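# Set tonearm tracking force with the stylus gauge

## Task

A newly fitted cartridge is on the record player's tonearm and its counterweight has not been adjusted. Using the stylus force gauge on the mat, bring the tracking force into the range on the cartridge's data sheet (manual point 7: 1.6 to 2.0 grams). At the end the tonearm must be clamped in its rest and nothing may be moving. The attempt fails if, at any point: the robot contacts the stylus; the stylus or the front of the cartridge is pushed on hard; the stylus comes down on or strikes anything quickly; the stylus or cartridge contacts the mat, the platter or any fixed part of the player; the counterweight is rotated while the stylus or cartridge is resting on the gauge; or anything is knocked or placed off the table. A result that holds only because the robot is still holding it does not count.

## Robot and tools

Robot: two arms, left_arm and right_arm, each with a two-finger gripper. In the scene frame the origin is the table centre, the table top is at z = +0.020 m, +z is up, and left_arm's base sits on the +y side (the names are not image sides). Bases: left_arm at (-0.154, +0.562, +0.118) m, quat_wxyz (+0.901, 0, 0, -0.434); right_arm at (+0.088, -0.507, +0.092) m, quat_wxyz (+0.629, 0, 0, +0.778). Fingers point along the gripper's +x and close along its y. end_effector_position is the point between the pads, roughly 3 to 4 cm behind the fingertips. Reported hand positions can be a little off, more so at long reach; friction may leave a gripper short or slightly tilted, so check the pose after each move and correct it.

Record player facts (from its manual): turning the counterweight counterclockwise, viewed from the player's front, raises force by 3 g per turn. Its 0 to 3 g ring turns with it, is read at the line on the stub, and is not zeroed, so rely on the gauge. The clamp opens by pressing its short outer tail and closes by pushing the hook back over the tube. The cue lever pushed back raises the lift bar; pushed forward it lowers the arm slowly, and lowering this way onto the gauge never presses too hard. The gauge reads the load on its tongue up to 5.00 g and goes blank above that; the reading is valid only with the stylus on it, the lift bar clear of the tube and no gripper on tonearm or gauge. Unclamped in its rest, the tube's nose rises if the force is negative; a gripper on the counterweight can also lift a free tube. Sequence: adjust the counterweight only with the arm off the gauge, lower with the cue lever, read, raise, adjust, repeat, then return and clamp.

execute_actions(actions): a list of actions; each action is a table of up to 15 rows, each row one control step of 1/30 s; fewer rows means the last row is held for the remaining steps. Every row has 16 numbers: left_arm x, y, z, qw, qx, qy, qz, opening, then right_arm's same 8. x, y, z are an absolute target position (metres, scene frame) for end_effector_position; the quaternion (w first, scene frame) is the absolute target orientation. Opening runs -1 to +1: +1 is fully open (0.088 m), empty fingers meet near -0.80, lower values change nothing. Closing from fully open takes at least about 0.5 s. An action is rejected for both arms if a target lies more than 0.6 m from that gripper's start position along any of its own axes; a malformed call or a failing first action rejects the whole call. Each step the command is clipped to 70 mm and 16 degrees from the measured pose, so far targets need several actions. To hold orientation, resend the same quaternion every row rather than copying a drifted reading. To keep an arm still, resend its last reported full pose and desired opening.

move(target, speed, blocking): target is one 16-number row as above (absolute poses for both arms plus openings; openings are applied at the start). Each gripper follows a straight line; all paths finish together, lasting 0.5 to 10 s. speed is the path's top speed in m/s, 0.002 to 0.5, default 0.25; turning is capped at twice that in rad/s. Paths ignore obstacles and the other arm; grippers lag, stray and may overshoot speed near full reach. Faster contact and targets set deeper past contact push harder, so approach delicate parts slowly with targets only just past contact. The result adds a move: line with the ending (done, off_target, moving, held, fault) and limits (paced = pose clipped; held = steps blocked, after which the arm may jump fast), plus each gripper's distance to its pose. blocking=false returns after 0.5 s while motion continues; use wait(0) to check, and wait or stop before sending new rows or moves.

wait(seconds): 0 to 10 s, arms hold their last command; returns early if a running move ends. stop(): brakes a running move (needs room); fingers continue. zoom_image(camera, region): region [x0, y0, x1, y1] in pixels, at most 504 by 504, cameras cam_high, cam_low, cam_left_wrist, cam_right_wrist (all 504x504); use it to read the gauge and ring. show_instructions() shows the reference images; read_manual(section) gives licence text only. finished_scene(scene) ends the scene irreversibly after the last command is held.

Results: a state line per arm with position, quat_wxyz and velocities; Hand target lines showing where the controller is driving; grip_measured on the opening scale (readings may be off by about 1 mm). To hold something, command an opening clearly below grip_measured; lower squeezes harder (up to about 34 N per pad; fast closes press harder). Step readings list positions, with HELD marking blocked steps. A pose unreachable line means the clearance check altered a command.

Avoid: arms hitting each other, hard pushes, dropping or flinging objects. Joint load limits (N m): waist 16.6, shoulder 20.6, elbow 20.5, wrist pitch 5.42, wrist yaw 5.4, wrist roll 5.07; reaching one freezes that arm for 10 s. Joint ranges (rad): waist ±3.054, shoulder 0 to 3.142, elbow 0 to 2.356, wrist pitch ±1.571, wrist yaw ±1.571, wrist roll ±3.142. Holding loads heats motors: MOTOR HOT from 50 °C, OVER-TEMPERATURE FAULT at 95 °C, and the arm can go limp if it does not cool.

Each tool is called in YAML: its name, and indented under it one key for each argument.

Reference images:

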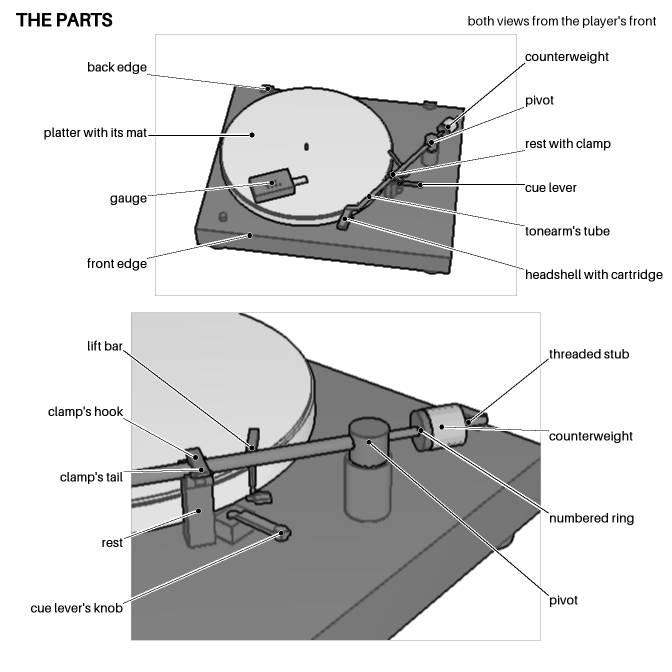

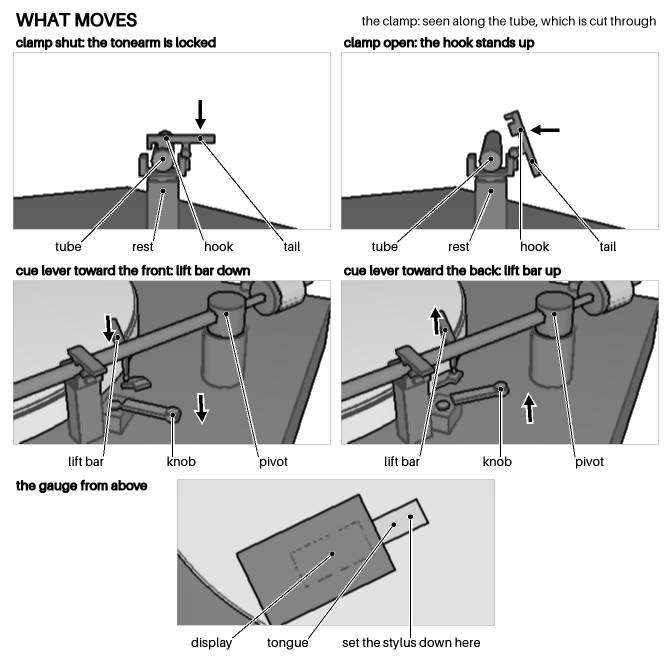

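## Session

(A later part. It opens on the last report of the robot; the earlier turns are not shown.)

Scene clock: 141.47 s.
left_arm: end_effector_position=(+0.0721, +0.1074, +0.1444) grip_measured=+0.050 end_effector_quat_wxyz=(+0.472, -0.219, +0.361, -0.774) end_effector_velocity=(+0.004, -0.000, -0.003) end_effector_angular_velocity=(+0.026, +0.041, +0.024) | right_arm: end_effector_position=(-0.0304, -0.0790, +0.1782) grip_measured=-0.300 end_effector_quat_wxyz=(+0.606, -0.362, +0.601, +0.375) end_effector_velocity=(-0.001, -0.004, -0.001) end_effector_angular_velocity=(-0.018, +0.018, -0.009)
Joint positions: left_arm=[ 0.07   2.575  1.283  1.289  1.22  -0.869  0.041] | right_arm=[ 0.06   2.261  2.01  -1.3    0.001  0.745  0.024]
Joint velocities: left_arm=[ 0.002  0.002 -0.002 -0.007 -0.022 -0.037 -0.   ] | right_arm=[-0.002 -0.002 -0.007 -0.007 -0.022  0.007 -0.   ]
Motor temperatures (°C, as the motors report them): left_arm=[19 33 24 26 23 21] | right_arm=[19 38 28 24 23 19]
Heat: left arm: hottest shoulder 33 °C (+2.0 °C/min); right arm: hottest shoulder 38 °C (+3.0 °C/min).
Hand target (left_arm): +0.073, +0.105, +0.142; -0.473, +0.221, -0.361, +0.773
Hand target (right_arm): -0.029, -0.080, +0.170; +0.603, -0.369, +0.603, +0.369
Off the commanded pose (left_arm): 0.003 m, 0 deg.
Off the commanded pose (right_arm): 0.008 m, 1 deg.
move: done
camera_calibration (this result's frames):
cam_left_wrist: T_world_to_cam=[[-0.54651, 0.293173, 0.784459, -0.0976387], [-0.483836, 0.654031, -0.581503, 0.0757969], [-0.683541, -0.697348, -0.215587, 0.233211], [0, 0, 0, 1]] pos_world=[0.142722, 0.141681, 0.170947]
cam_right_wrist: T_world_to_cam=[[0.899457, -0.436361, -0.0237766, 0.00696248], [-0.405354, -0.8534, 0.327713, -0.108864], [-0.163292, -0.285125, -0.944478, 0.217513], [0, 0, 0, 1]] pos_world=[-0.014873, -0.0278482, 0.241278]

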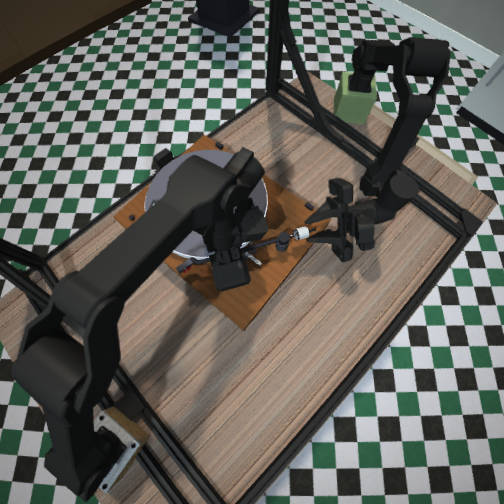

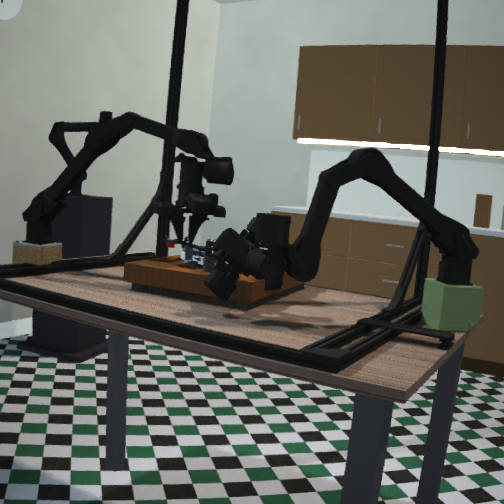

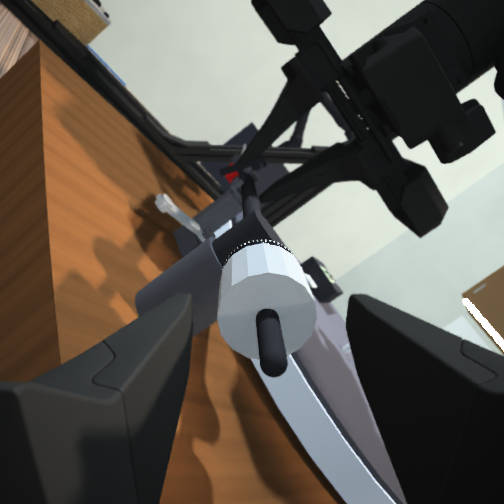

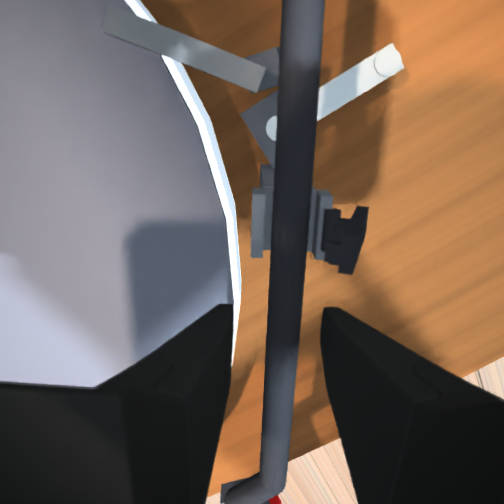

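move:
  target: [0.0675,0.094,0.142,0.52,0.0455,-0.0743,-0.85,0.05,-0.029,-0.080,0.17,0.603,-0.369,0.603,0.369,-0.3]

execute_actions:
  actions:
    - [[0.0675,0.094,0.142,0.52,0.0455,-0.0743,-0.85,-0.2,-0.029,-0.080,0.17,0.603,-0.369,0.603,0.369,-0.3]]
    - [[0.0675,0.094,0.142,0.52,0.0455,-0.0743,-0.85,-0.4,-0.029,-0.080,0.17,0.603,-0.369,0.603,0.369,-0.3]]

move:
  target: [0.0675,0.094,0.142,0.473,-0.221,0.361,-0.773,-0.4,-0.029,-0.080,0.17,0.603,-0.369,0.603,0.369,-0.3]
  speed: 0.15

Scene clock: 152.63 s.
left_arm: end_effector_position=(+0.0664, +0.0964, +0.1435) grip_measured=+0.050 end_effector_quat_wxyz=(+0.518, +0.044, -0.072, -0.851) end_effector_velocity=(+0.004, -0.001, +0.002) end_effector_angular_velocity=(-0.008, -0.018, +0.024) | right_arm: end_effector_position=(-0.0302, -0.0790, +0.1777) grip_measured=-0.300 end_effector_quat_wxyz=(+0.606, -0.362, +0.601, +0.375) end_effector_velocity=(+0.001, +0.004, -0.001) end_effector_angular_velocity=(+0.015, +0.011, +0.015)
Joint positions: left_arm=[0.044 2.587 1.308 1.278 1.194 0.17  0.041] | right_arm=[ 0.059  2.261  2.009 -1.3    0.001  0.745  0.024]
Joint velocities: left_arm=[ 0.002 -0.007 -0.002 -0.007 -0.022  0.022 -0.   ] | right_arm=[-0.007 -0.002 -0.007  0.022 -0.007 -0.022 -0.   ]
Motor temperatures (°C, as the motors report them): left_arm=[19 34 25 26 23 21] | right_arm=[19 39 28 24 23 19]
Heat: left arm: hottest shoulder 34 °C (+2.0 °C/min); right arm: hottest shoulder 39 °C (+3.0 °C/min).
Hand target (left_arm): +0.067, +0.094, +0.142; -0.520, -0.045, +0.074, +0.850
Hand target (right_arm): -0.029, -0.080, +0.170; +0.603, -0.369, +0.603, +0.369
Off the commanded pose (left_arm): 0.003 m, 0 deg.
Off the commanded pose (right_arm): 0.008 m, 1 deg.
move: done
camera_calibration (this result's frames):
cam_left_wrist: T_world_to_cam=[[-0.874907, 0.464252, -0.137866, 0.040853], [0.282692, 0.258431, -0.923742, 0.116053], [-0.39322, -0.847162, -0.357344, 0.236955], [0, 0, 0, 1]] pos_world=[0.0961105, 0.151781, 0.19751]
cam_right_wrist: T_world_to_cam=[[0.899296, -0.436722, -0.0232721, 0.00669281], [-0.405747, -0.853005, 0.328257, -0.108709], [-0.163208, -0.285757, -0.944302, 0.217074], [0, 0, 0, 1]] pos_world=[-0.0146991, -0.0277763, 0.240823]

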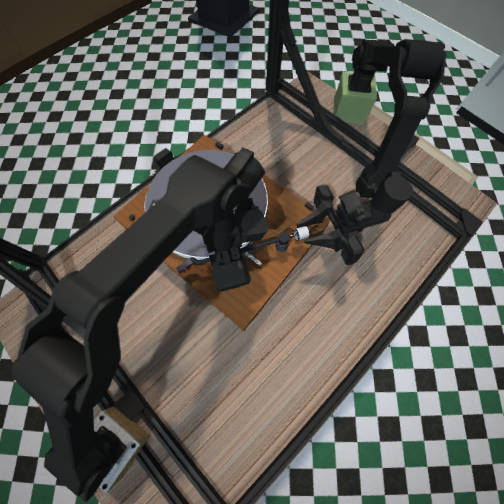

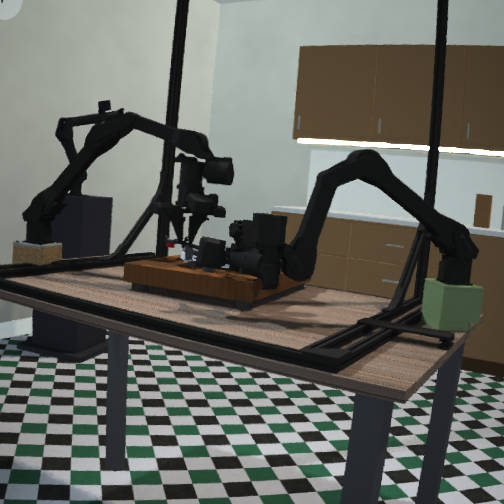

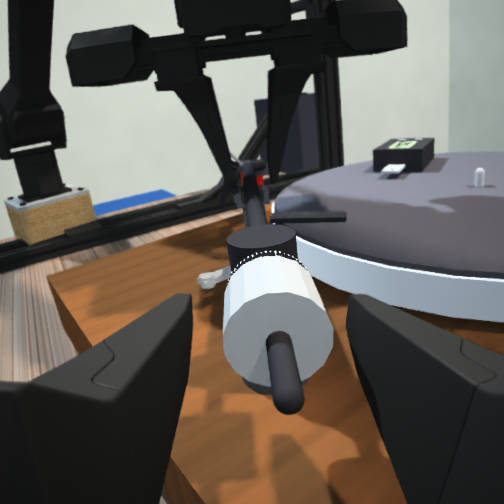

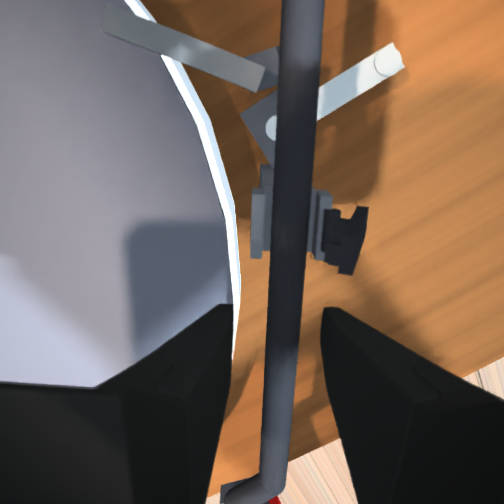

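Scene clock: 153.63 s.
left_arm: end_effector_position=(+0.0664, +0.0963, +0.1433) grip_measured=-0.256 end_effector_quat_wxyz=(+0.518, +0.045, -0.072, -0.851) end_effector_velocity=(-0.002, +0.000, +0.001) end_effector_angular_velocity=(-0.002, +0.002, -0.010) | right_arm: end_effector_position=(-0.0302, -0.0790, +0.1776) grip_measured=-0.300 end_effector_quat_wxyz=(+0.606, -0.362, +0.601, +0.375) end_effector_velocity=(+0.001, +0.004, +0.003) end_effector_angular_velocity=(+0.018, -0.003, +0.005)
Joint positions: left_arm=[0.044 2.587 1.309 1.276 1.194 0.173 0.026] | right_arm=[ 0.059  2.262  2.009 -1.3    0.001  0.745  0.024]
Joint velocities: left_arm=[-0.002 -0.002 -0.002  0.007  0.007 -0.007 -0.   ] | right_arm=[-0.002 -0.002  0.007  0.007  0.007 -0.007 -0.   ]
Motor temperatures (°C, as the motors report them): left_arm=[19 34 25 26 23 21] | right_arm=[19 39 28 24 23 19]
Heat: left arm: hottest shoulder 34 °C (+2.0 °C/min); right arm: hottest shoulder 39 °C (+3.0 °C/min).
Hand target (left_arm): +0.067, +0.094, +0.142; -0.520, -0.046, +0.074, +0.850
Hand target (right_arm): -0.029, -0.080, +0.170; +0.603, -0.369, +0.603, +0.369
Off the commanded pose (left_arm): 0.003 m, 0 deg.
Off the commanded pose (right_arm): 0.008 m, 1 deg.
Step readings (end_effector_position; steps 1 to 15: 1st action; 16 to 30: 2nd action):
0: left_arm (+0.0664, +0.0964, +0.1435) | right_arm (-0.0302, -0.0790, +0.1777)
1: left_arm (+0.0664, +0.0964, +0.1434) | right_arm (-0.0302, -0.0790, +0.1777)
2: left_arm (+0.0665, +0.0963, +0.1434) | right_arm (-0.0302, -0.0790, +0.1777)
4: left_arm (+0.0665, +0.0963, +0.1434) | right_arm (-0.0302, -0.0790, +0.1777)
8: left_arm (+0.0665, +0.0963, +0.1433) | right_arm (-0.0302, -0.0790, +0.1777)
15: left_arm (+0.0665, +0.0963, +0.1434) | right_arm (-0.0302, -0.0790, +0.1776)
16: left_arm (+0.0664, +0.0964, +0.1433) | right_arm (-0.0302, -0.0790, +0.1776)
17: left_arm (+0.0664, +0.0964, +0.1432) | right_arm (-0.0302, -0.0790, +0.1776)
19: left_arm (+0.0664, +0.0963, +0.1433) | right_arm (-0.0302, -0.0790, +0.1776)
23: left_arm (+0.0664, +0.0963, +0.1433) | right_arm (-0.0302, -0.0790, +0.1776)
30: end_effector_position above
camera_calibration (this result's frames):
cam_left_wrist: T_world_to_cam=[[-0.874493, 0.464553, -0.139477, 0.0410277], [0.284368, 0.25809, -0.923322, 0.115795], [-0.392934, -0.847101, -0.357802, 0.236917], [0, 0, 0, 1]] pos_world=[0.0960428, 0.151748, 0.197408]
cam_right_wrist: T_world_to_cam=[[0.899298, -0.43673, -0.0230199, 0.0066392], [-0.40578, -0.852884, 0.328529, -0.108701], [-0.163112, -0.286105, -0.944213, 0.216879], [0, 0, 0, 1]] pos_world=[-0.0147037, -0.0277596, 0.240644]

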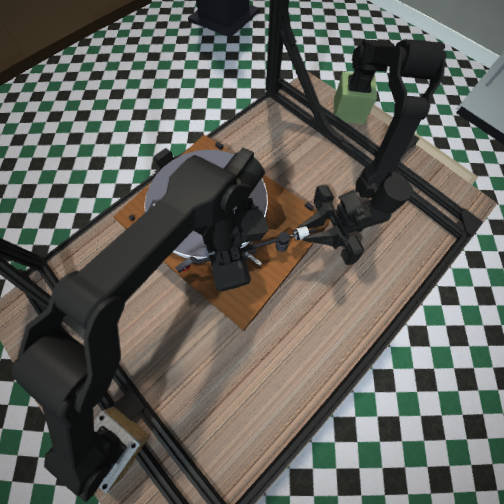

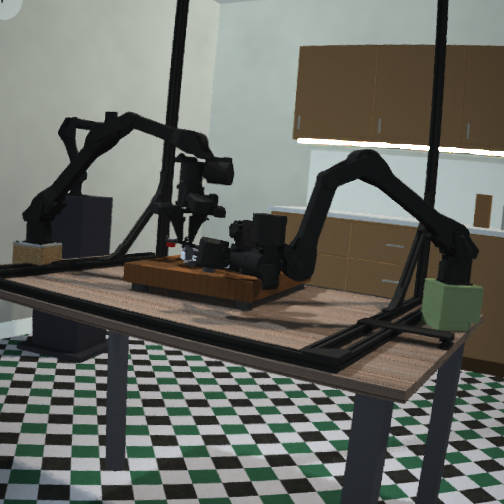

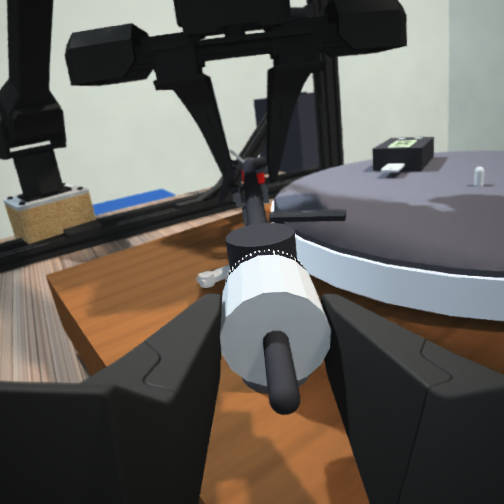

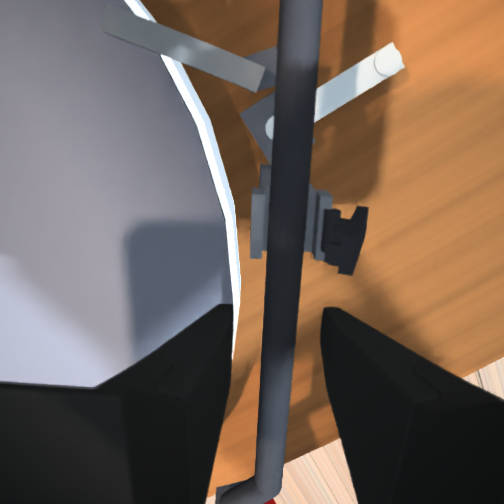

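Scene clock: 157.50 s.
left_arm: end_effector_position=(+0.0663, +0.0977, +0.1428) grip_measured=-0.257 end_effector_quat_wxyz=(+0.469, -0.218, +0.362, -0.776) end_effector_velocity=(-0.000, -0.001, -0.000) end_effector_angular_velocity=(+0.023, +0.037, +0.005) | right_arm: end_effector_position=(-0.0302, -0.0790, +0.1773) grip_measured=-0.300 end_effector_quat_wxyz=(+0.605, -0.363, +0.601, +0.375) end_effector_velocity=(-0.000, +0.001, +0.003) end_effector_angular_velocity=(+0.010, +0.010, +0.005)
Joint positions: left_arm=[ 0.047  2.588  1.308  1.273  1.204 -0.868  0.026] | right_arm=[ 0.059  2.262  2.009 -1.3    0.001  0.744  0.024]
Joint velocities: left_arm=[-0.002 -0.002 -0.002 -0.007 -0.007 -0.037 -0.   ] | right_arm=[-0.002 -0.007 -0.002  0.007 -0.007 -0.007 -0.   ]
Motor temperatures (°C, as the motors report them): left_arm=[19 34 25 26 23 21] | right_arm=[19 39 28 24 23 19]
Heat: left arm: hottest shoulder 34 °C (+2.0 °C/min); right arm: hottest shoulder 39 °C (+2.0 °C/min).
Hand target (left_arm): +0.067, +0.094, +0.142; -0.473, +0.221, -0.361, +0.773
Hand target (right_arm): -0.029, -0.080, +0.170; +0.603, -0.369, +0.603, +0.369
Off the commanded pose (left_arm): 0.004 m, 1 deg.
Off the commanded pose (right_arm): 0.007 m, 1 deg.
move: done
camera_calibration (this result's frames):
cam_left_wrist: T_world_to_cam=[[-0.543384, 0.296138, 0.785517, -0.0973309], [-0.479143, 0.658926, -0.579862, 0.0774124], [-0.689316, -0.691462, -0.216157, 0.22204], [0, 0, 0, 1]] pos_world=[0.137259, 0.131346, 0.169339]
cam_right_wrist: T_world_to_cam=[[0.899469, -0.436404, -0.02251, 0.00651345], [-0.405524, -0.852797, 0.329069, -0.108762], [-0.162804, -0.286859, -0.944037, 0.216531], [0, 0, 0, 1]] pos_world=[-0.0147122, -0.0277953, 0.24035]

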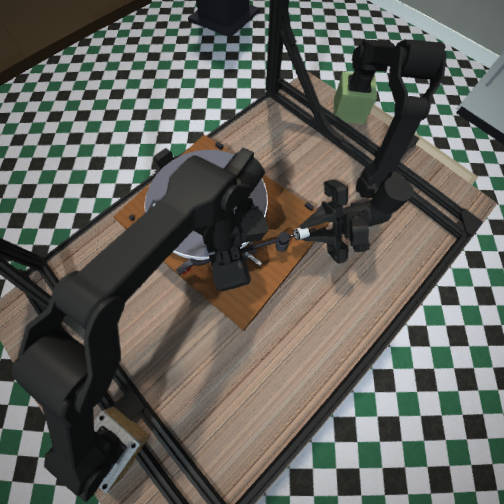

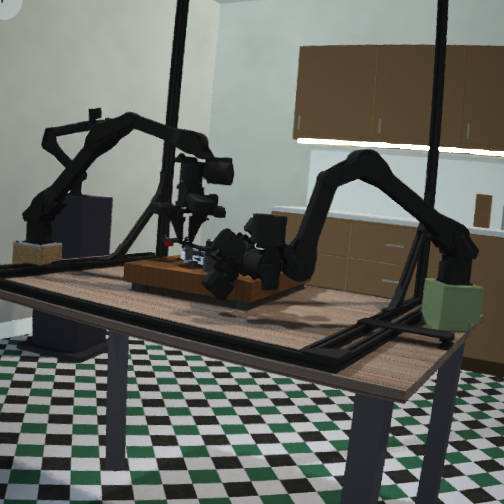

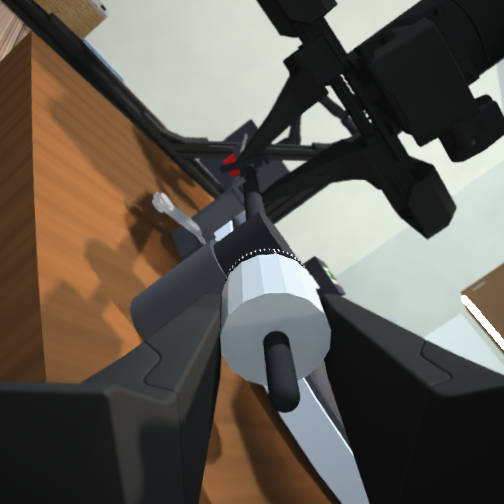

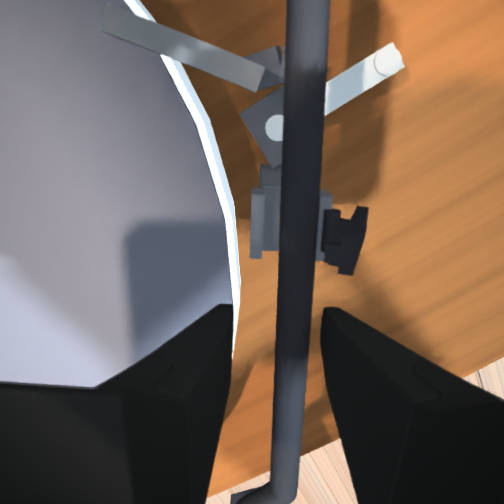

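execute_actions:
  actions:
    - [[0.0675,0.094,0.142,0.473,-0.221,0.361,-0.773,-0.05,-0.029,-0.080,0.17,0.603,-0.369,0.603,0.369,-0.3]]
    - [[0.066,0.095,0.144,0.504,-0.135,0.221,-0.824,-0.05,-0.029,-0.080,0.17,0.603,-0.369,0.603,0.369,-0.48]]
    - [[0.066,0.095,0.144,0.52,-0.0455,0.0743,-0.85,-0.05,-0.029,-0.080,0.17,0.603,-0.369,0.603,0.369,-0.48]]
    - [[0.066,0.095,0.144,0.52,0.0455,-0.0743,-0.85,-0.05,-0.029,-0.080,0.17,0.603,-0.369,0.603,0.369,-0.48]]

Scene clock: 167.40 s.
left_arm: end_effector_position=(+0.0659, +0.0966, +0.1386) grip_measured=-0.050 end_effector_quat_wxyz=(+0.519, +0.041, -0.066, -0.851) end_effector_velocity=(-0.000, -0.001, -0.008) end_effector_angular_velocity=(+0.006, -0.041, +0.005) | right_arm: end_effector_position=(-0.0302, -0.0792, +0.1769) grip_measured=-0.480 end_effector_quat_wxyz=(+0.605, -0.363, +0.601, +0.374) end_effector_velocity=(-0.002, +0.000, +0.000) end_effector_angular_velocity=(+0.001, +0.023, +0.005)
Joint positions: left_arm=[0.043 2.6   1.31  1.286 1.191 0.161 0.037] | right_arm=[ 0.059  2.263  2.009 -1.3    0.001  0.744  0.015]
Joint velocities: left_arm=[-0.002 -0.002 -0.002 -0.066 -0.007  0.095 -0.   ] | right_arm=[-0.002 -0.002 -0.002  0.007 -0.022 -0.007 -0.   ]
Motor temperatures (°C, as the motors report them): left_arm=[19 35 25 27 23 21] | right_arm=[19 39 29 24 23 19]
Heat: left arm: hottest shoulder 35 °C (+3.0 °C/min); right arm: hottest shoulder 39 °C (+1.0 °C/min).
Hand target (left_arm): +0.066, +0.095, +0.144; -0.520, -0.045, +0.074, +0.850
Hand target (right_arm): -0.029, -0.080, +0.170; +0.603, -0.369, +0.603, +0.369
Off the commanded pose (left_arm): 0.006 m, 1 deg.
Off the commanded pose (right_arm): 0.007 m, 1 deg.
Step readings (end_effector_position; steps 1 to 15: 1st action; 16 to 30: 2nd action; 31 to 45: 3rd action; 46 to 60: 4th action):
0: left_arm (+0.0664, +0.0976, +0.1428) | right_arm (-0.0302, -0.0791, +0.1771)
1: left_arm (+0.0666, +0.0975, +0.1428) | right_arm (-0.0302, -0.0791, +0.1771)
2: left_arm (+0.0672, +0.0968, +0.1428) | right_arm (-0.0302, -0.0791, +0.1771)
4: left_arm (+0.0672, +0.0965, +0.1429) | right_arm (-0.0302, -0.0791, +0.1771)
8: left_arm (+0.0666, +0.0962, +0.1429) | right_arm (-0.0302, -0.0791, +0.1771)
15: left_arm (+0.0666, +0.0962, +0.1429) | right_arm (-0.0302, -0.0791, +0.1771)
16: left_arm (+0.0666, +0.0963, +0.1437) | right_arm (-0.0302, -0.0791, +0.1771)
17: left_arm (+0.0664, +0.0965, +0.1446) | right_arm (-0.0302, -0.0791, +0.1771)
19: left_arm (+0.0661, +0.0966, +0.1457) | right_arm (-0.0302, -0.0791, +0.1771)
23: left_arm (+0.0660, +0.0964, +0.1443) | right_arm (-0.0302, -0.0791, +0.1771)
30: left_arm (+0.0660, +0.0964, +0.1407) | right_arm (-0.0302, -0.0791, +0.1771)
31: left_arm (+0.0660, +0.0964, +0.1418) | right_arm (-0.0302, -0.0791, +0.1771)
32: left_arm (+0.0658, +0.0966, +0.1432) | right_arm (-0.0302, -0.0791, +0.1771)
34: left_arm (+0.0658, +0.0967, +0.1449) | right_arm (-0.0302, -0.0791, +0.1771)
38: left_arm (+0.0658, +0.0966, +0.1433) | right_arm (-0.0302, -0.0791, +0.1769)
45: left_arm (+0.0659, +0.0965, +0.1395) | right_arm (-0.0302, -0.0791, +0.1769)
46: left_arm (+0.0659, +0.0966, +0.1405) | right_arm (-0.0302, -0.0791, +0.1769)
47: left_arm (+0.0658, +0.0967, +0.1422) | right_arm (-0.0302, -0.0791, +0.1769)
49: left_arm (+0.0658, +0.0967, +0.1442) | right_arm (-0.0302, -0.0791, +0.1769)
53: left_arm (+0.0659, +0.0966, +0.1424) | right_arm (-0.0302, -0.0791, +0.1769)
60: end_effector_position above
camera_calibration (this result's frames):
cam_left_wrist: T_world_to_cam=[[-0.877342, 0.463132, -0.125618, 0.0382409], [0.272489, 0.265343, -0.924848, 0.111811], [-0.394995, -0.845637, -0.358995, 0.235425], [0, 0, 0, 1]] pos_world=[0.0960749, 0.151705, 0.192728]
cam_right_wrist: T_world_to_cam=[[0.899471, -0.436425, -0.0220396, 0.00639715], [-0.405498, -0.852403, 0.330122, -0.108883], [-0.16286, -0.287998, -0.943681, 0.215942], [0, 0, 0, 1]] pos_world=[-0.0147376, -0.0278295, 0.239866]

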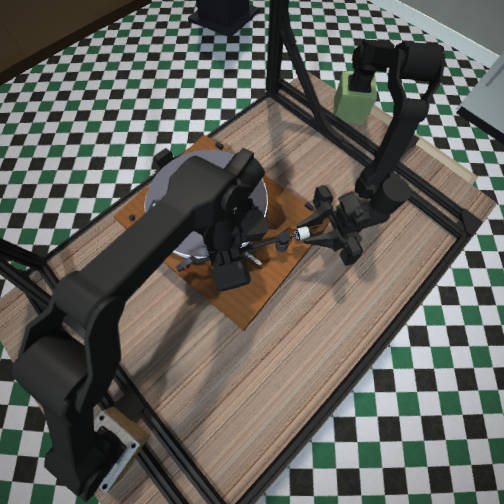

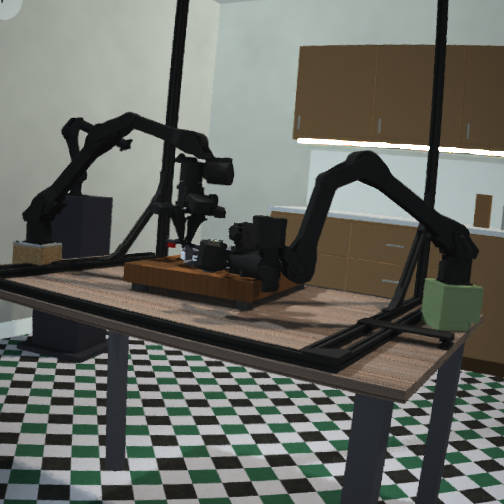

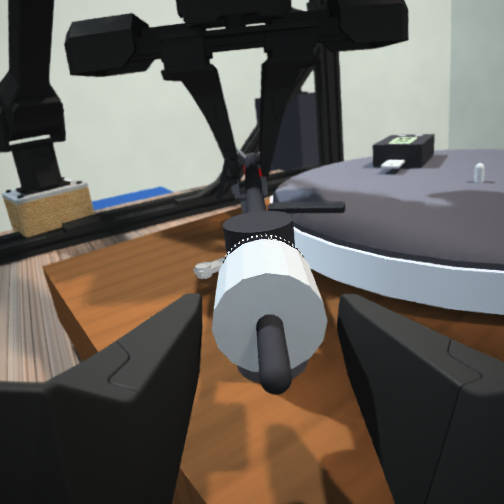

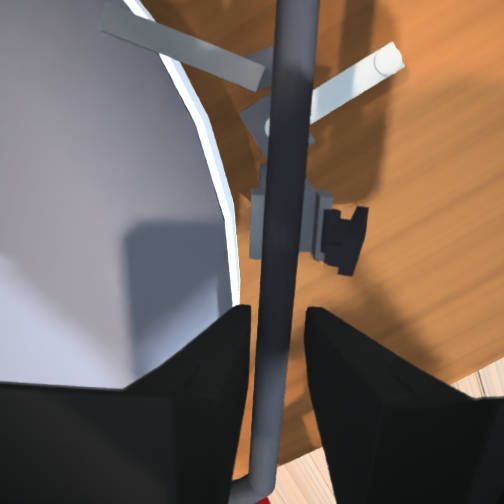

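move:
  target: [0.066,0.095,0.149,0.52,0.0455,-0.0743,-0.85,-0.15,-0.029,-0.080,0.17,0.603,-0.369,0.603,0.369,-0.66]
  speed: 0.02

move:
  target: [0.066,0.095,0.145,0.473,-0.221,0.361,-0.773,-0.4,-0.029,-0.080,0.17,0.603,-0.369,0.603,0.369,-0.66]

move:
  target: [0.066,0.095,0.145,0.52,0.0455,-0.0743,-0.85,-0.12,-0.029,-0.080,0.17,0.603,-0.369,0.603,0.369,-0.66]

move:
  target: [0.066,0.095,0.145,0.473,-0.221,0.361,-0.773,-0.4,-0.029,-0.080,0.17,0.603,-0.369,0.603,0.369,-0.66]

move:
  target: [0.066,0.095,0.145,0.52,0.0455,-0.0743,-0.85,-0.12,-0.029,-0.080,0.17,0.603,-0.369,0.603,0.369,-0.5]

Scene clock: 181.60 s.
left_arm: end_effector_position=(+0.0664, +0.0961, +0.1408) grip_measured=-0.150 end_effector_quat_wxyz=(+0.519, +0.043, -0.067, -0.851) end_effector_velocity=(-0.001, +0.000, -0.002) end_effector_angular_velocity=(+0.006, +0.001, +0.005) | right_arm: end_effector_position=(-0.0302, -0.0792, +0.1766) grip_measured=-0.601 end_effector_quat_wxyz=(+0.605, -0.364, +0.601, +0.374) end_effector_velocity=(-0.001, -0.005, -0.000) end_effector_angular_velocity=(-0.023, +0.001, +0.010)
Joint positions: left_arm=[0.043 2.591 1.309 1.268 1.191 0.171 0.032] | right_arm=[ 0.059  2.263  2.008 -1.3    0.001  0.744  0.01 ]
Joint velocities: left_arm=[-0.002 -0.002 -0.007 -0.007 -0.007  0.007 -0.   ] | right_arm=[ 0.002  0.002  0.002 -0.022 -0.007 -0.007  0.   ]
Motor temperatures (°C, as the motors report them): left_arm=[19 38 24 27 23 21] | right_arm=[19 40 29 24 23 19]
Heat: left arm: hottest shoulder 38 °C (+5.1 °C/min); right arm: hottest shoulder 40 °C (+2.0 °C/min).
Hand target (left_arm): +0.066, +0.095, +0.149; -0.520, -0.045, +0.074, +0.850
Hand target (right_arm): -0.029, -0.080, +0.170; +0.603, -0.369, +0.603, +0.369
Off the commanded pose (left_arm): 0.008 m, 1 deg.
Off the commanded pose (right_arm): 0.007 m, 1 deg.
move: done
camera_calibration (this result's frames):
cam_left_wrist: T_world_to_cam=[[-0.876851, 0.463384, -0.128093, 0.0394425], [0.275954, 0.266937, -0.92336, 0.113291], [-0.393677, -0.844997, -0.361936, 0.236232], [0, 0, 0, 1]] pos_world=[0.0963213, 0.151097, 0.195161]
cam_right_wrist: T_world_to_cam=[[0.899642, -0.436098, -0.0215305, 0.006272], [-0.405243, -0.852315, 0.330662, -0.108943], [-0.162552, -0.288752, -0.943504, 0.215594], [0, 0, 0, 1]] pos_world=[-0.0147459, -0.0278657, 0.239572]

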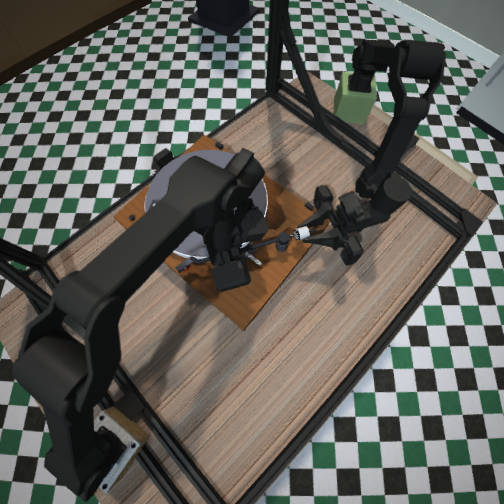

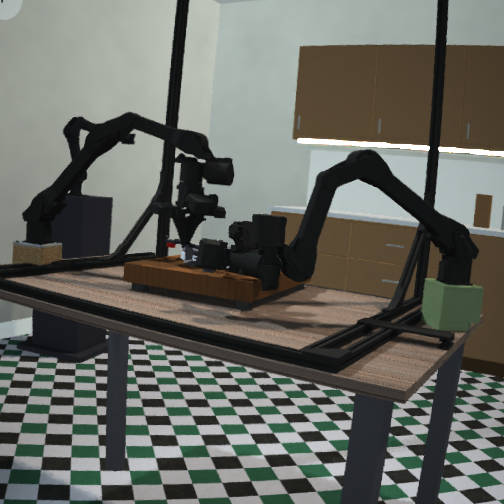

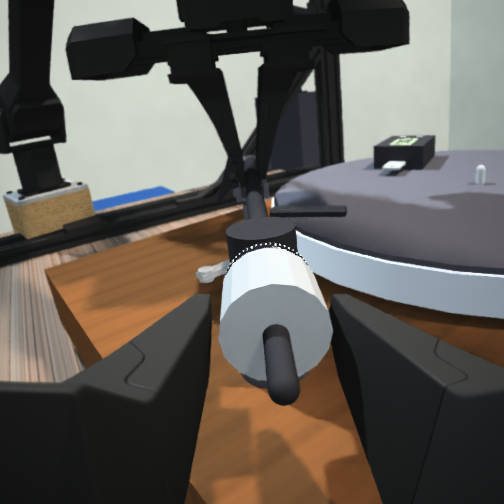

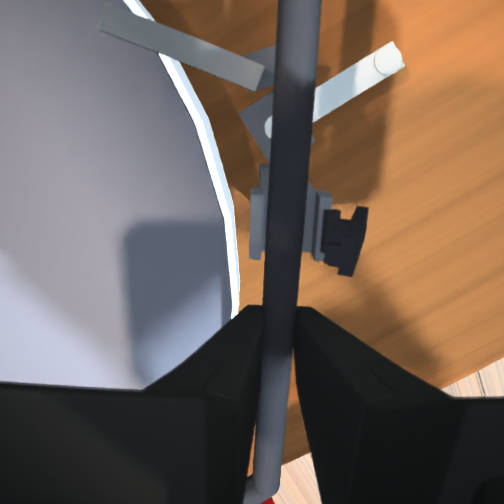

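Scene clock: 184.13 s.
left_arm: end_effector_position=(+0.0657, +0.0976, +0.1416) grip_measured=-0.254 end_effector_quat_wxyz=(+0.468, -0.218, +0.364, -0.775) end_effector_velocity=(-0.003, -0.002, +0.001) end_effector_angular_velocity=(+0.005, +0.015, +0.000) | right_arm: end_effector_position=(-0.0301, -0.0792, +0.1765) grip_measured=-0.601 end_effector_quat_wxyz=(+0.605, -0.364, +0.602, +0.374) end_effector_velocity=(+0.002, +0.001, -0.001) end_effector_angular_velocity=(+0.000, +0.007, +0.015)
Joint positions: left_arm=[ 0.046  2.59   1.309  1.273  1.206 -0.868  0.027] | right_arm=[ 0.059  2.264  2.008 -1.3    0.     0.744  0.01 ]
Joint velocities: left_arm=[-0.007 -0.002 -0.002  0.007 -0.007 -0.022  0.   ] | right_arm=[-0.007 -0.002 -0.007  0.007 -0.007 -0.022 -0.   ]
Motor temperatures (°C, as the motors report them): left_arm=[19 38 24 27 23 21] | right_arm=[19 40 29 24 23 19]
Heat: left arm: hottest shoulder 38 °C (+5.0 °C/min); right arm: hottest shoulder 40 °C (+2.0 °C/min).
Hand target (left_arm): +0.066, +0.095, +0.145; -0.473, +0.221, -0.361, +0.773
Hand target (right_arm): -0.029, -0.080, +0.170; +0.603, -0.369, +0.603, +0.369
Off the commanded pose (left_arm): 0.004 m, 1 deg.
Off the commanded pose (right_arm): 0.007 m, 1 deg.
move: done
camera_calibration (this result's frames):
cam_left_wrist: T_world_to_cam=[[-0.541249, 0.29589, 0.787082, -0.0971006], [-0.478705, 0.661117, -0.577725, 0.0759524], [-0.691296, -0.689473, -0.216185, 0.221314], [0, 0, 0, 1]] pos_world=[0.136797, 0.131108, 0.168151]
cam_right_wrist: T_world_to_cam=[[0.899467, -0.436442, -0.0218509, 0.00624668], [-0.405348, -0.851976, 0.331405, -0.108969], [-0.163256, -0.289231, -0.943235, 0.215346], [0, 0, 0, 1]] pos_world=[-0.0146325, -0.0278278, 0.239371]

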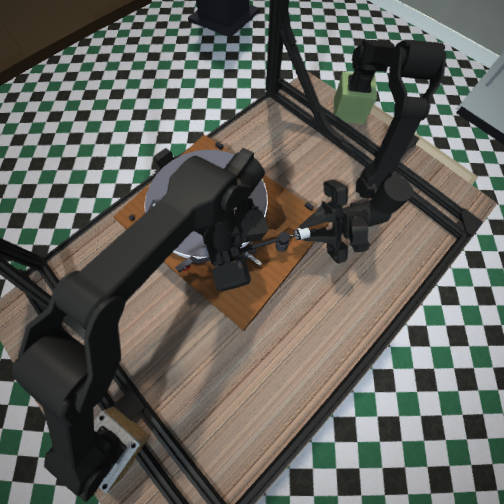

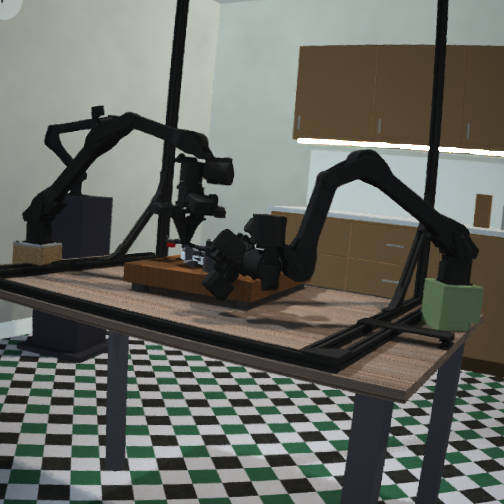

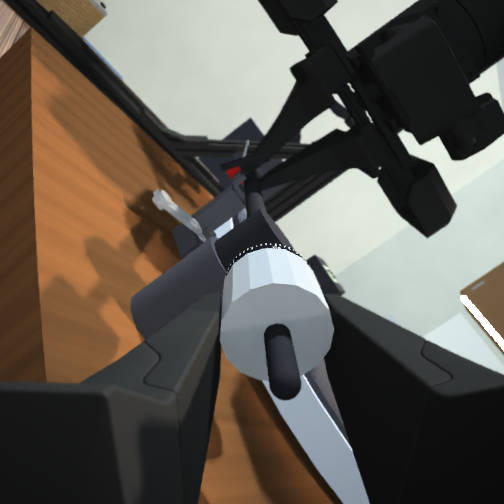

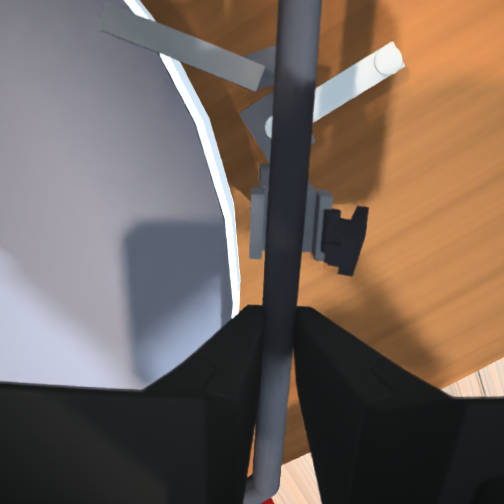

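Scene clock: 186.70 s.
left_arm: end_effector_position=(+0.0662, +0.0962, +0.1422) grip_measured=-0.120 end_effector_quat_wxyz=(+0.518, +0.044, -0.071, -0.851) end_effector_velocity=(-0.002, +0.000, -0.000) end_effector_angular_velocity=(-0.005, -0.015, -0.010) | right_arm: end_effector_position=(-0.0301, -0.0792, +0.1765) grip_measured=-0.601 end_effector_quat_wxyz=(+0.605, -0.364, +0.602, +0.374) end_effector_velocity=(+0.002, -0.000, +0.002) end_effector_angular_velocity=(-0.004, +0.006, +0.000)
Joint positions: left_arm=[0.043 2.59  1.309 1.277 1.193 0.17  0.033] | right_arm=[ 0.059  2.264  2.008 -1.3    0.     0.744  0.01 ]
Joint velocities: left_arm=[-0.002 -0.002 -0.002 -0.007  0.007  0.022 -0.   ] | right_arm=[-0.007 -0.002  0.002 -0.007 -0.007 -0.007  0.   ]
Motor temperatures (°C, as the motors report them): left_arm=[19 38 24 27 23 21] | right_arm=[19 40 29 24 23 19]
Heat: left arm: hottest shoulder 38 °C (+5.1 °C/min); right arm: hottest shoulder 40 °C (+2.0 °C/min).
Hand target (left_arm): +0.066, +0.095, +0.145; -0.520, -0.046, +0.074, +0.850
Hand target (right_arm): -0.029, -0.080, +0.170; +0.603, -0.369, +0.603, +0.369
Off the commanded pose (left_arm): 0.003 m, 1 deg.
Off the commanded pose (right_arm): 0.007 m, 1 deg.
move: done
camera_calibration (this result's frames):
cam_left_wrist: T_world_to_cam=[[-0.875324, 0.464193, -0.135397, 0.0402229], [0.280975, 0.2604, -0.923713, 0.114886], [-0.393524, -0.846591, -0.358361, 0.236337], [0, 0, 0, 1]] pos_world=[0.0959323, 0.151494, 0.196262]
cam_right_wrist: T_world_to_cam=[[0.899472, -0.436446, -0.0215647, 0.00615303], [-0.405475, -0.852008, 0.33117, -0.108898], [-0.162911, -0.289134, -0.943325, 0.215393], [0, 0, 0, 1]] pos_world=[-0.0146, -0.027819, 0.239382]

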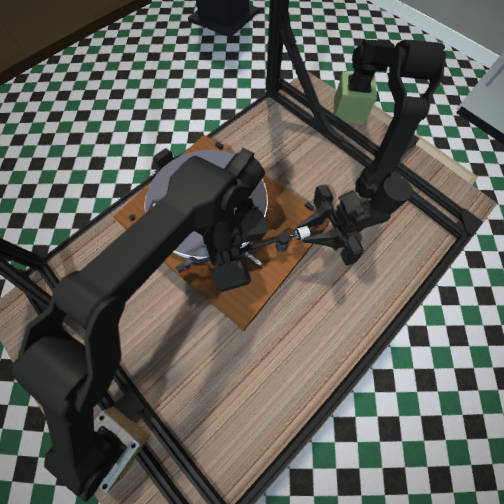

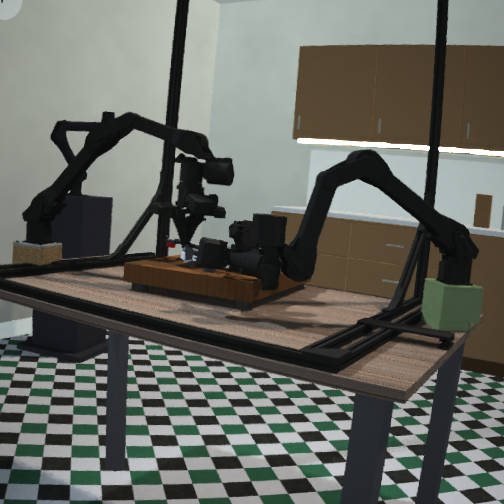

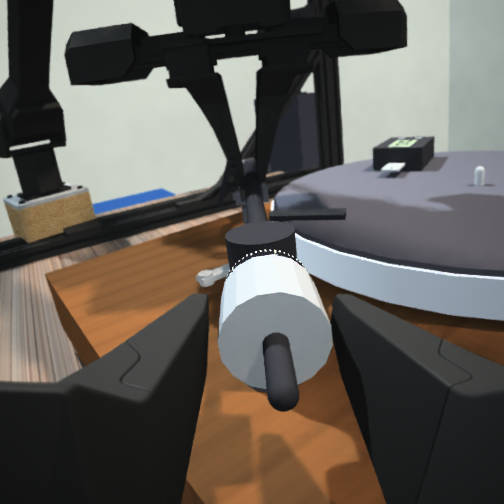

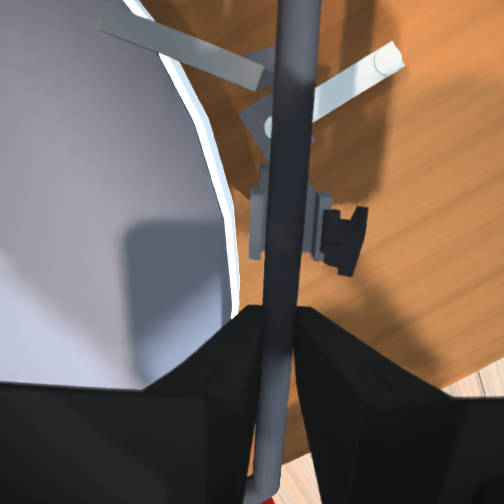

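Scene clock: 189.27 s.
left_arm: end_effector_position=(+0.0663, +0.0973, +0.1422) grip_measured=-0.251 end_effector_quat_wxyz=(+0.470, -0.218, +0.362, -0.775) end_effector_velocity=(+0.002, -0.002, +0.001) end_effector_angular_velocity=(+0.005, +0.015, +0.020) | right_arm: end_effector_position=(-0.0299, -0.0793, +0.1765) grip_measured=-0.601 end_effector_quat_wxyz=(+0.605, -0.364, +0.602, +0.374) end_effector_velocity=(+0.001, -0.005, +0.000) end_effector_angular_velocity=(-0.023, +0.001, +0.005)
Joint positions: left_arm=[ 0.046  2.59   1.309  1.275  1.201 -0.868  0.027] | right_arm=[ 0.059  2.264  2.008 -1.3    0.     0.744  0.01 ]
Joint velocities: left_arm=[-0.002 -0.002 -0.002  0.007 -0.022 -0.022 -0.   ] | right_arm=[-0.002 -0.002 -0.002 -0.022 -0.007 -0.007 -0.   ]
Motor temperatures (°C, as the motors report them): left_arm=[19 38 24 27 23 21] | right_arm=[19 40 29 24 23 19]
Heat: left arm: hottest shoulder 38 °C (+5.1 °C/min); right arm: hottest shoulder 40 °C (+2.0 °C/min).
Hand target (left_arm): +0.066, +0.095, +0.145; -0.473, +0.221, -0.361, +0.773
Hand target (right_arm): -0.029, -0.080, +0.170; +0.603, -0.369, +0.603, +0.369
Off the commanded pose (left_arm): 0.004 m, 1 deg.
Off the commanded pose (right_arm): 0.007 m, 1 deg.
move: done
camera_calibration (this result's frames):
cam_left_wrist: T_world_to_cam=[[-0.543889, 0.295179, 0.785528, -0.0966742], [-0.480443, 0.657952, -0.579891, 0.0775373], [-0.688012, -0.692797, -0.216036, 0.221706], [0, 0, 0, 1]] pos_world=[0.137208, 0.131118, 0.1688]
cam_right_wrist: T_world_to_cam=[[0.899308, -0.436797, -0.0213126, 0.00589364], [-0.405834, -0.851731, 0.331442, -0.108889], [-0.162925, -0.289419, -0.943235, 0.215373], [0, 0, 0, 1]] pos_world=[-0.0144013, -0.0278368, 0.239364]

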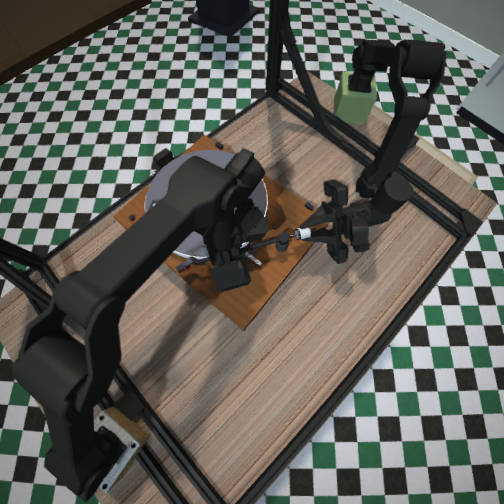

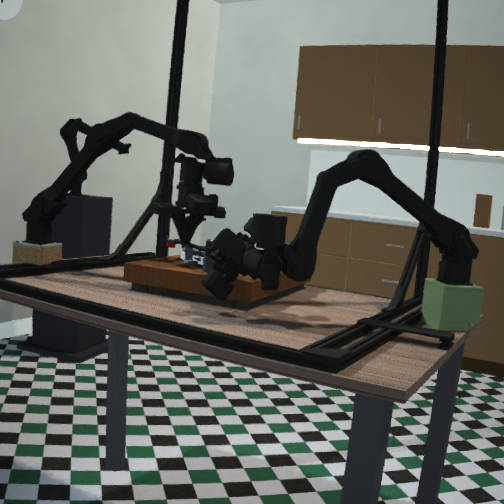

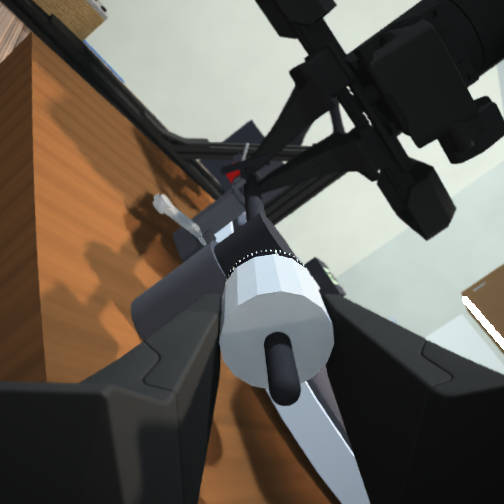

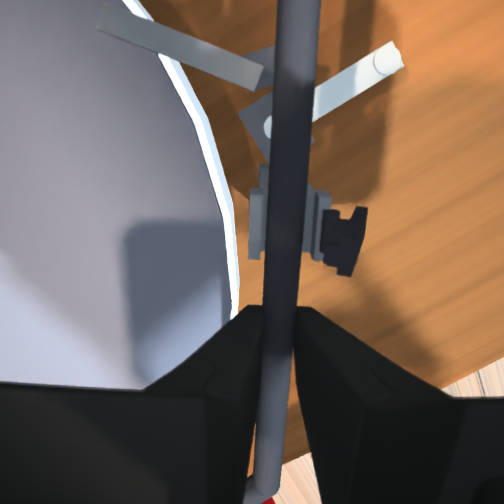

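Scene clock: 191.80 s.
left_arm: end_effector_position=(+0.0661, +0.0962, +0.1422) grip_measured=-0.120 end_effector_quat_wxyz=(+0.518, +0.044, -0.070, -0.851) end_effector_velocity=(-0.001, -0.003, -0.000) end_effector_angular_velocity=(-0.005, -0.015, +0.015) | right_arm: end_effector_position=(-0.0299, -0.0793, +0.1762) grip_measured=-0.500 end_effector_quat_wxyz=(+0.605, -0.364, +0.602, +0.373) end_effector_velocity=(+0.001, -0.002, +0.000) end_effector_angular_velocity=(-0.013, +0.019, +0.000)
Joint positions: left_arm=[0.043 2.59  1.309 1.277 1.193 0.169 0.033] | right_arm=[ 0.059  2.264  2.008 -1.3    0.     0.744  0.014]
Joint velocities: left_arm=[-0.007 -0.002 -0.002 -0.007 -0.022  0.022  0.   ] | right_arm=[-0.007 -0.002 -0.002 -0.007 -0.022 -0.007 -0.   ]
Motor temperatures (°C, as the motors report them): left_arm=[19 38 24 27 22 21] | right_arm=[19 40 29 24 23 19]
Heat: left arm: hottest shoulder 38 °C (+5.0 °C/min); right arm: hottest shoulder 40 °C (+2.0 °C/min).
Hand target (left_arm): +0.066, +0.095, +0.145; -0.520, -0.045, +0.074, +0.850
Hand target (right_arm): -0.029, -0.080, +0.170; +0.603, -0.369, +0.603, +0.369
Off the commanded pose (left_arm): 0.003 m, 1 deg.
Off the commanded pose (right_arm): 0.006 m, 1 deg.
move: done
camera_calibration (this result's frames):
cam_left_wrist: T_world_to_cam=[[-0.87537, 0.464217, -0.135019, 0.0401327], [0.280662, 0.260562, -0.923762, 0.114977], [-0.393645, -0.846529, -0.358376, 0.236392], [0, 0, 0, 1]] pos_world=[0.095916, 0.151524, 0.196347]
cam_right_wrist: T_world_to_cam=[[0.899312, -0.436812, -0.0208085, 0.00573743], [-0.405901, -0.851487, 0.331985, -0.108947], [-0.162733, -0.290112, -0.943055, 0.215026], [0, 0, 0, 1]] pos_world=[-0.0143896, -0.0278792, 0.23907]

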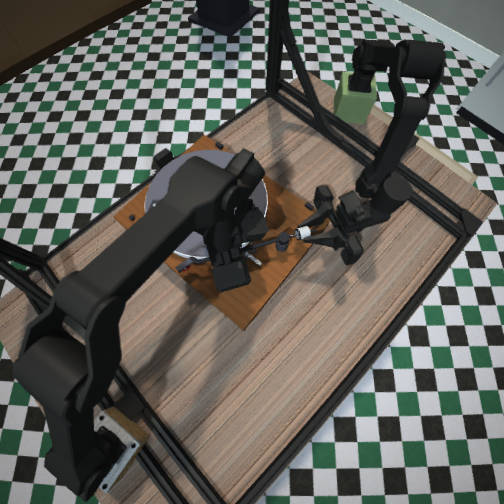

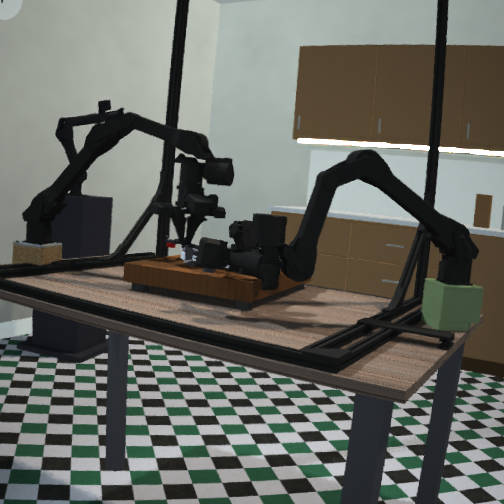

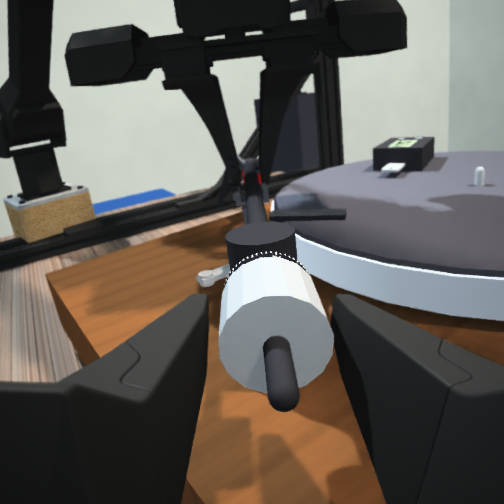

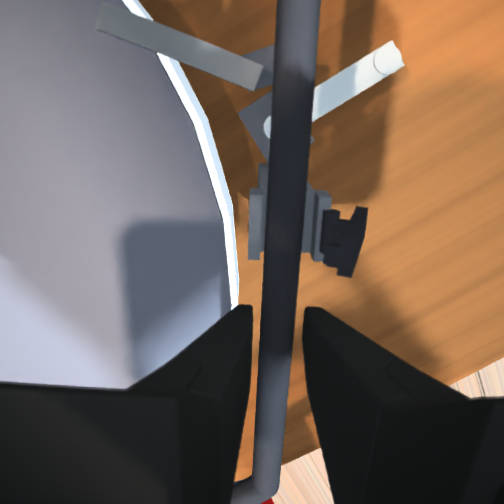

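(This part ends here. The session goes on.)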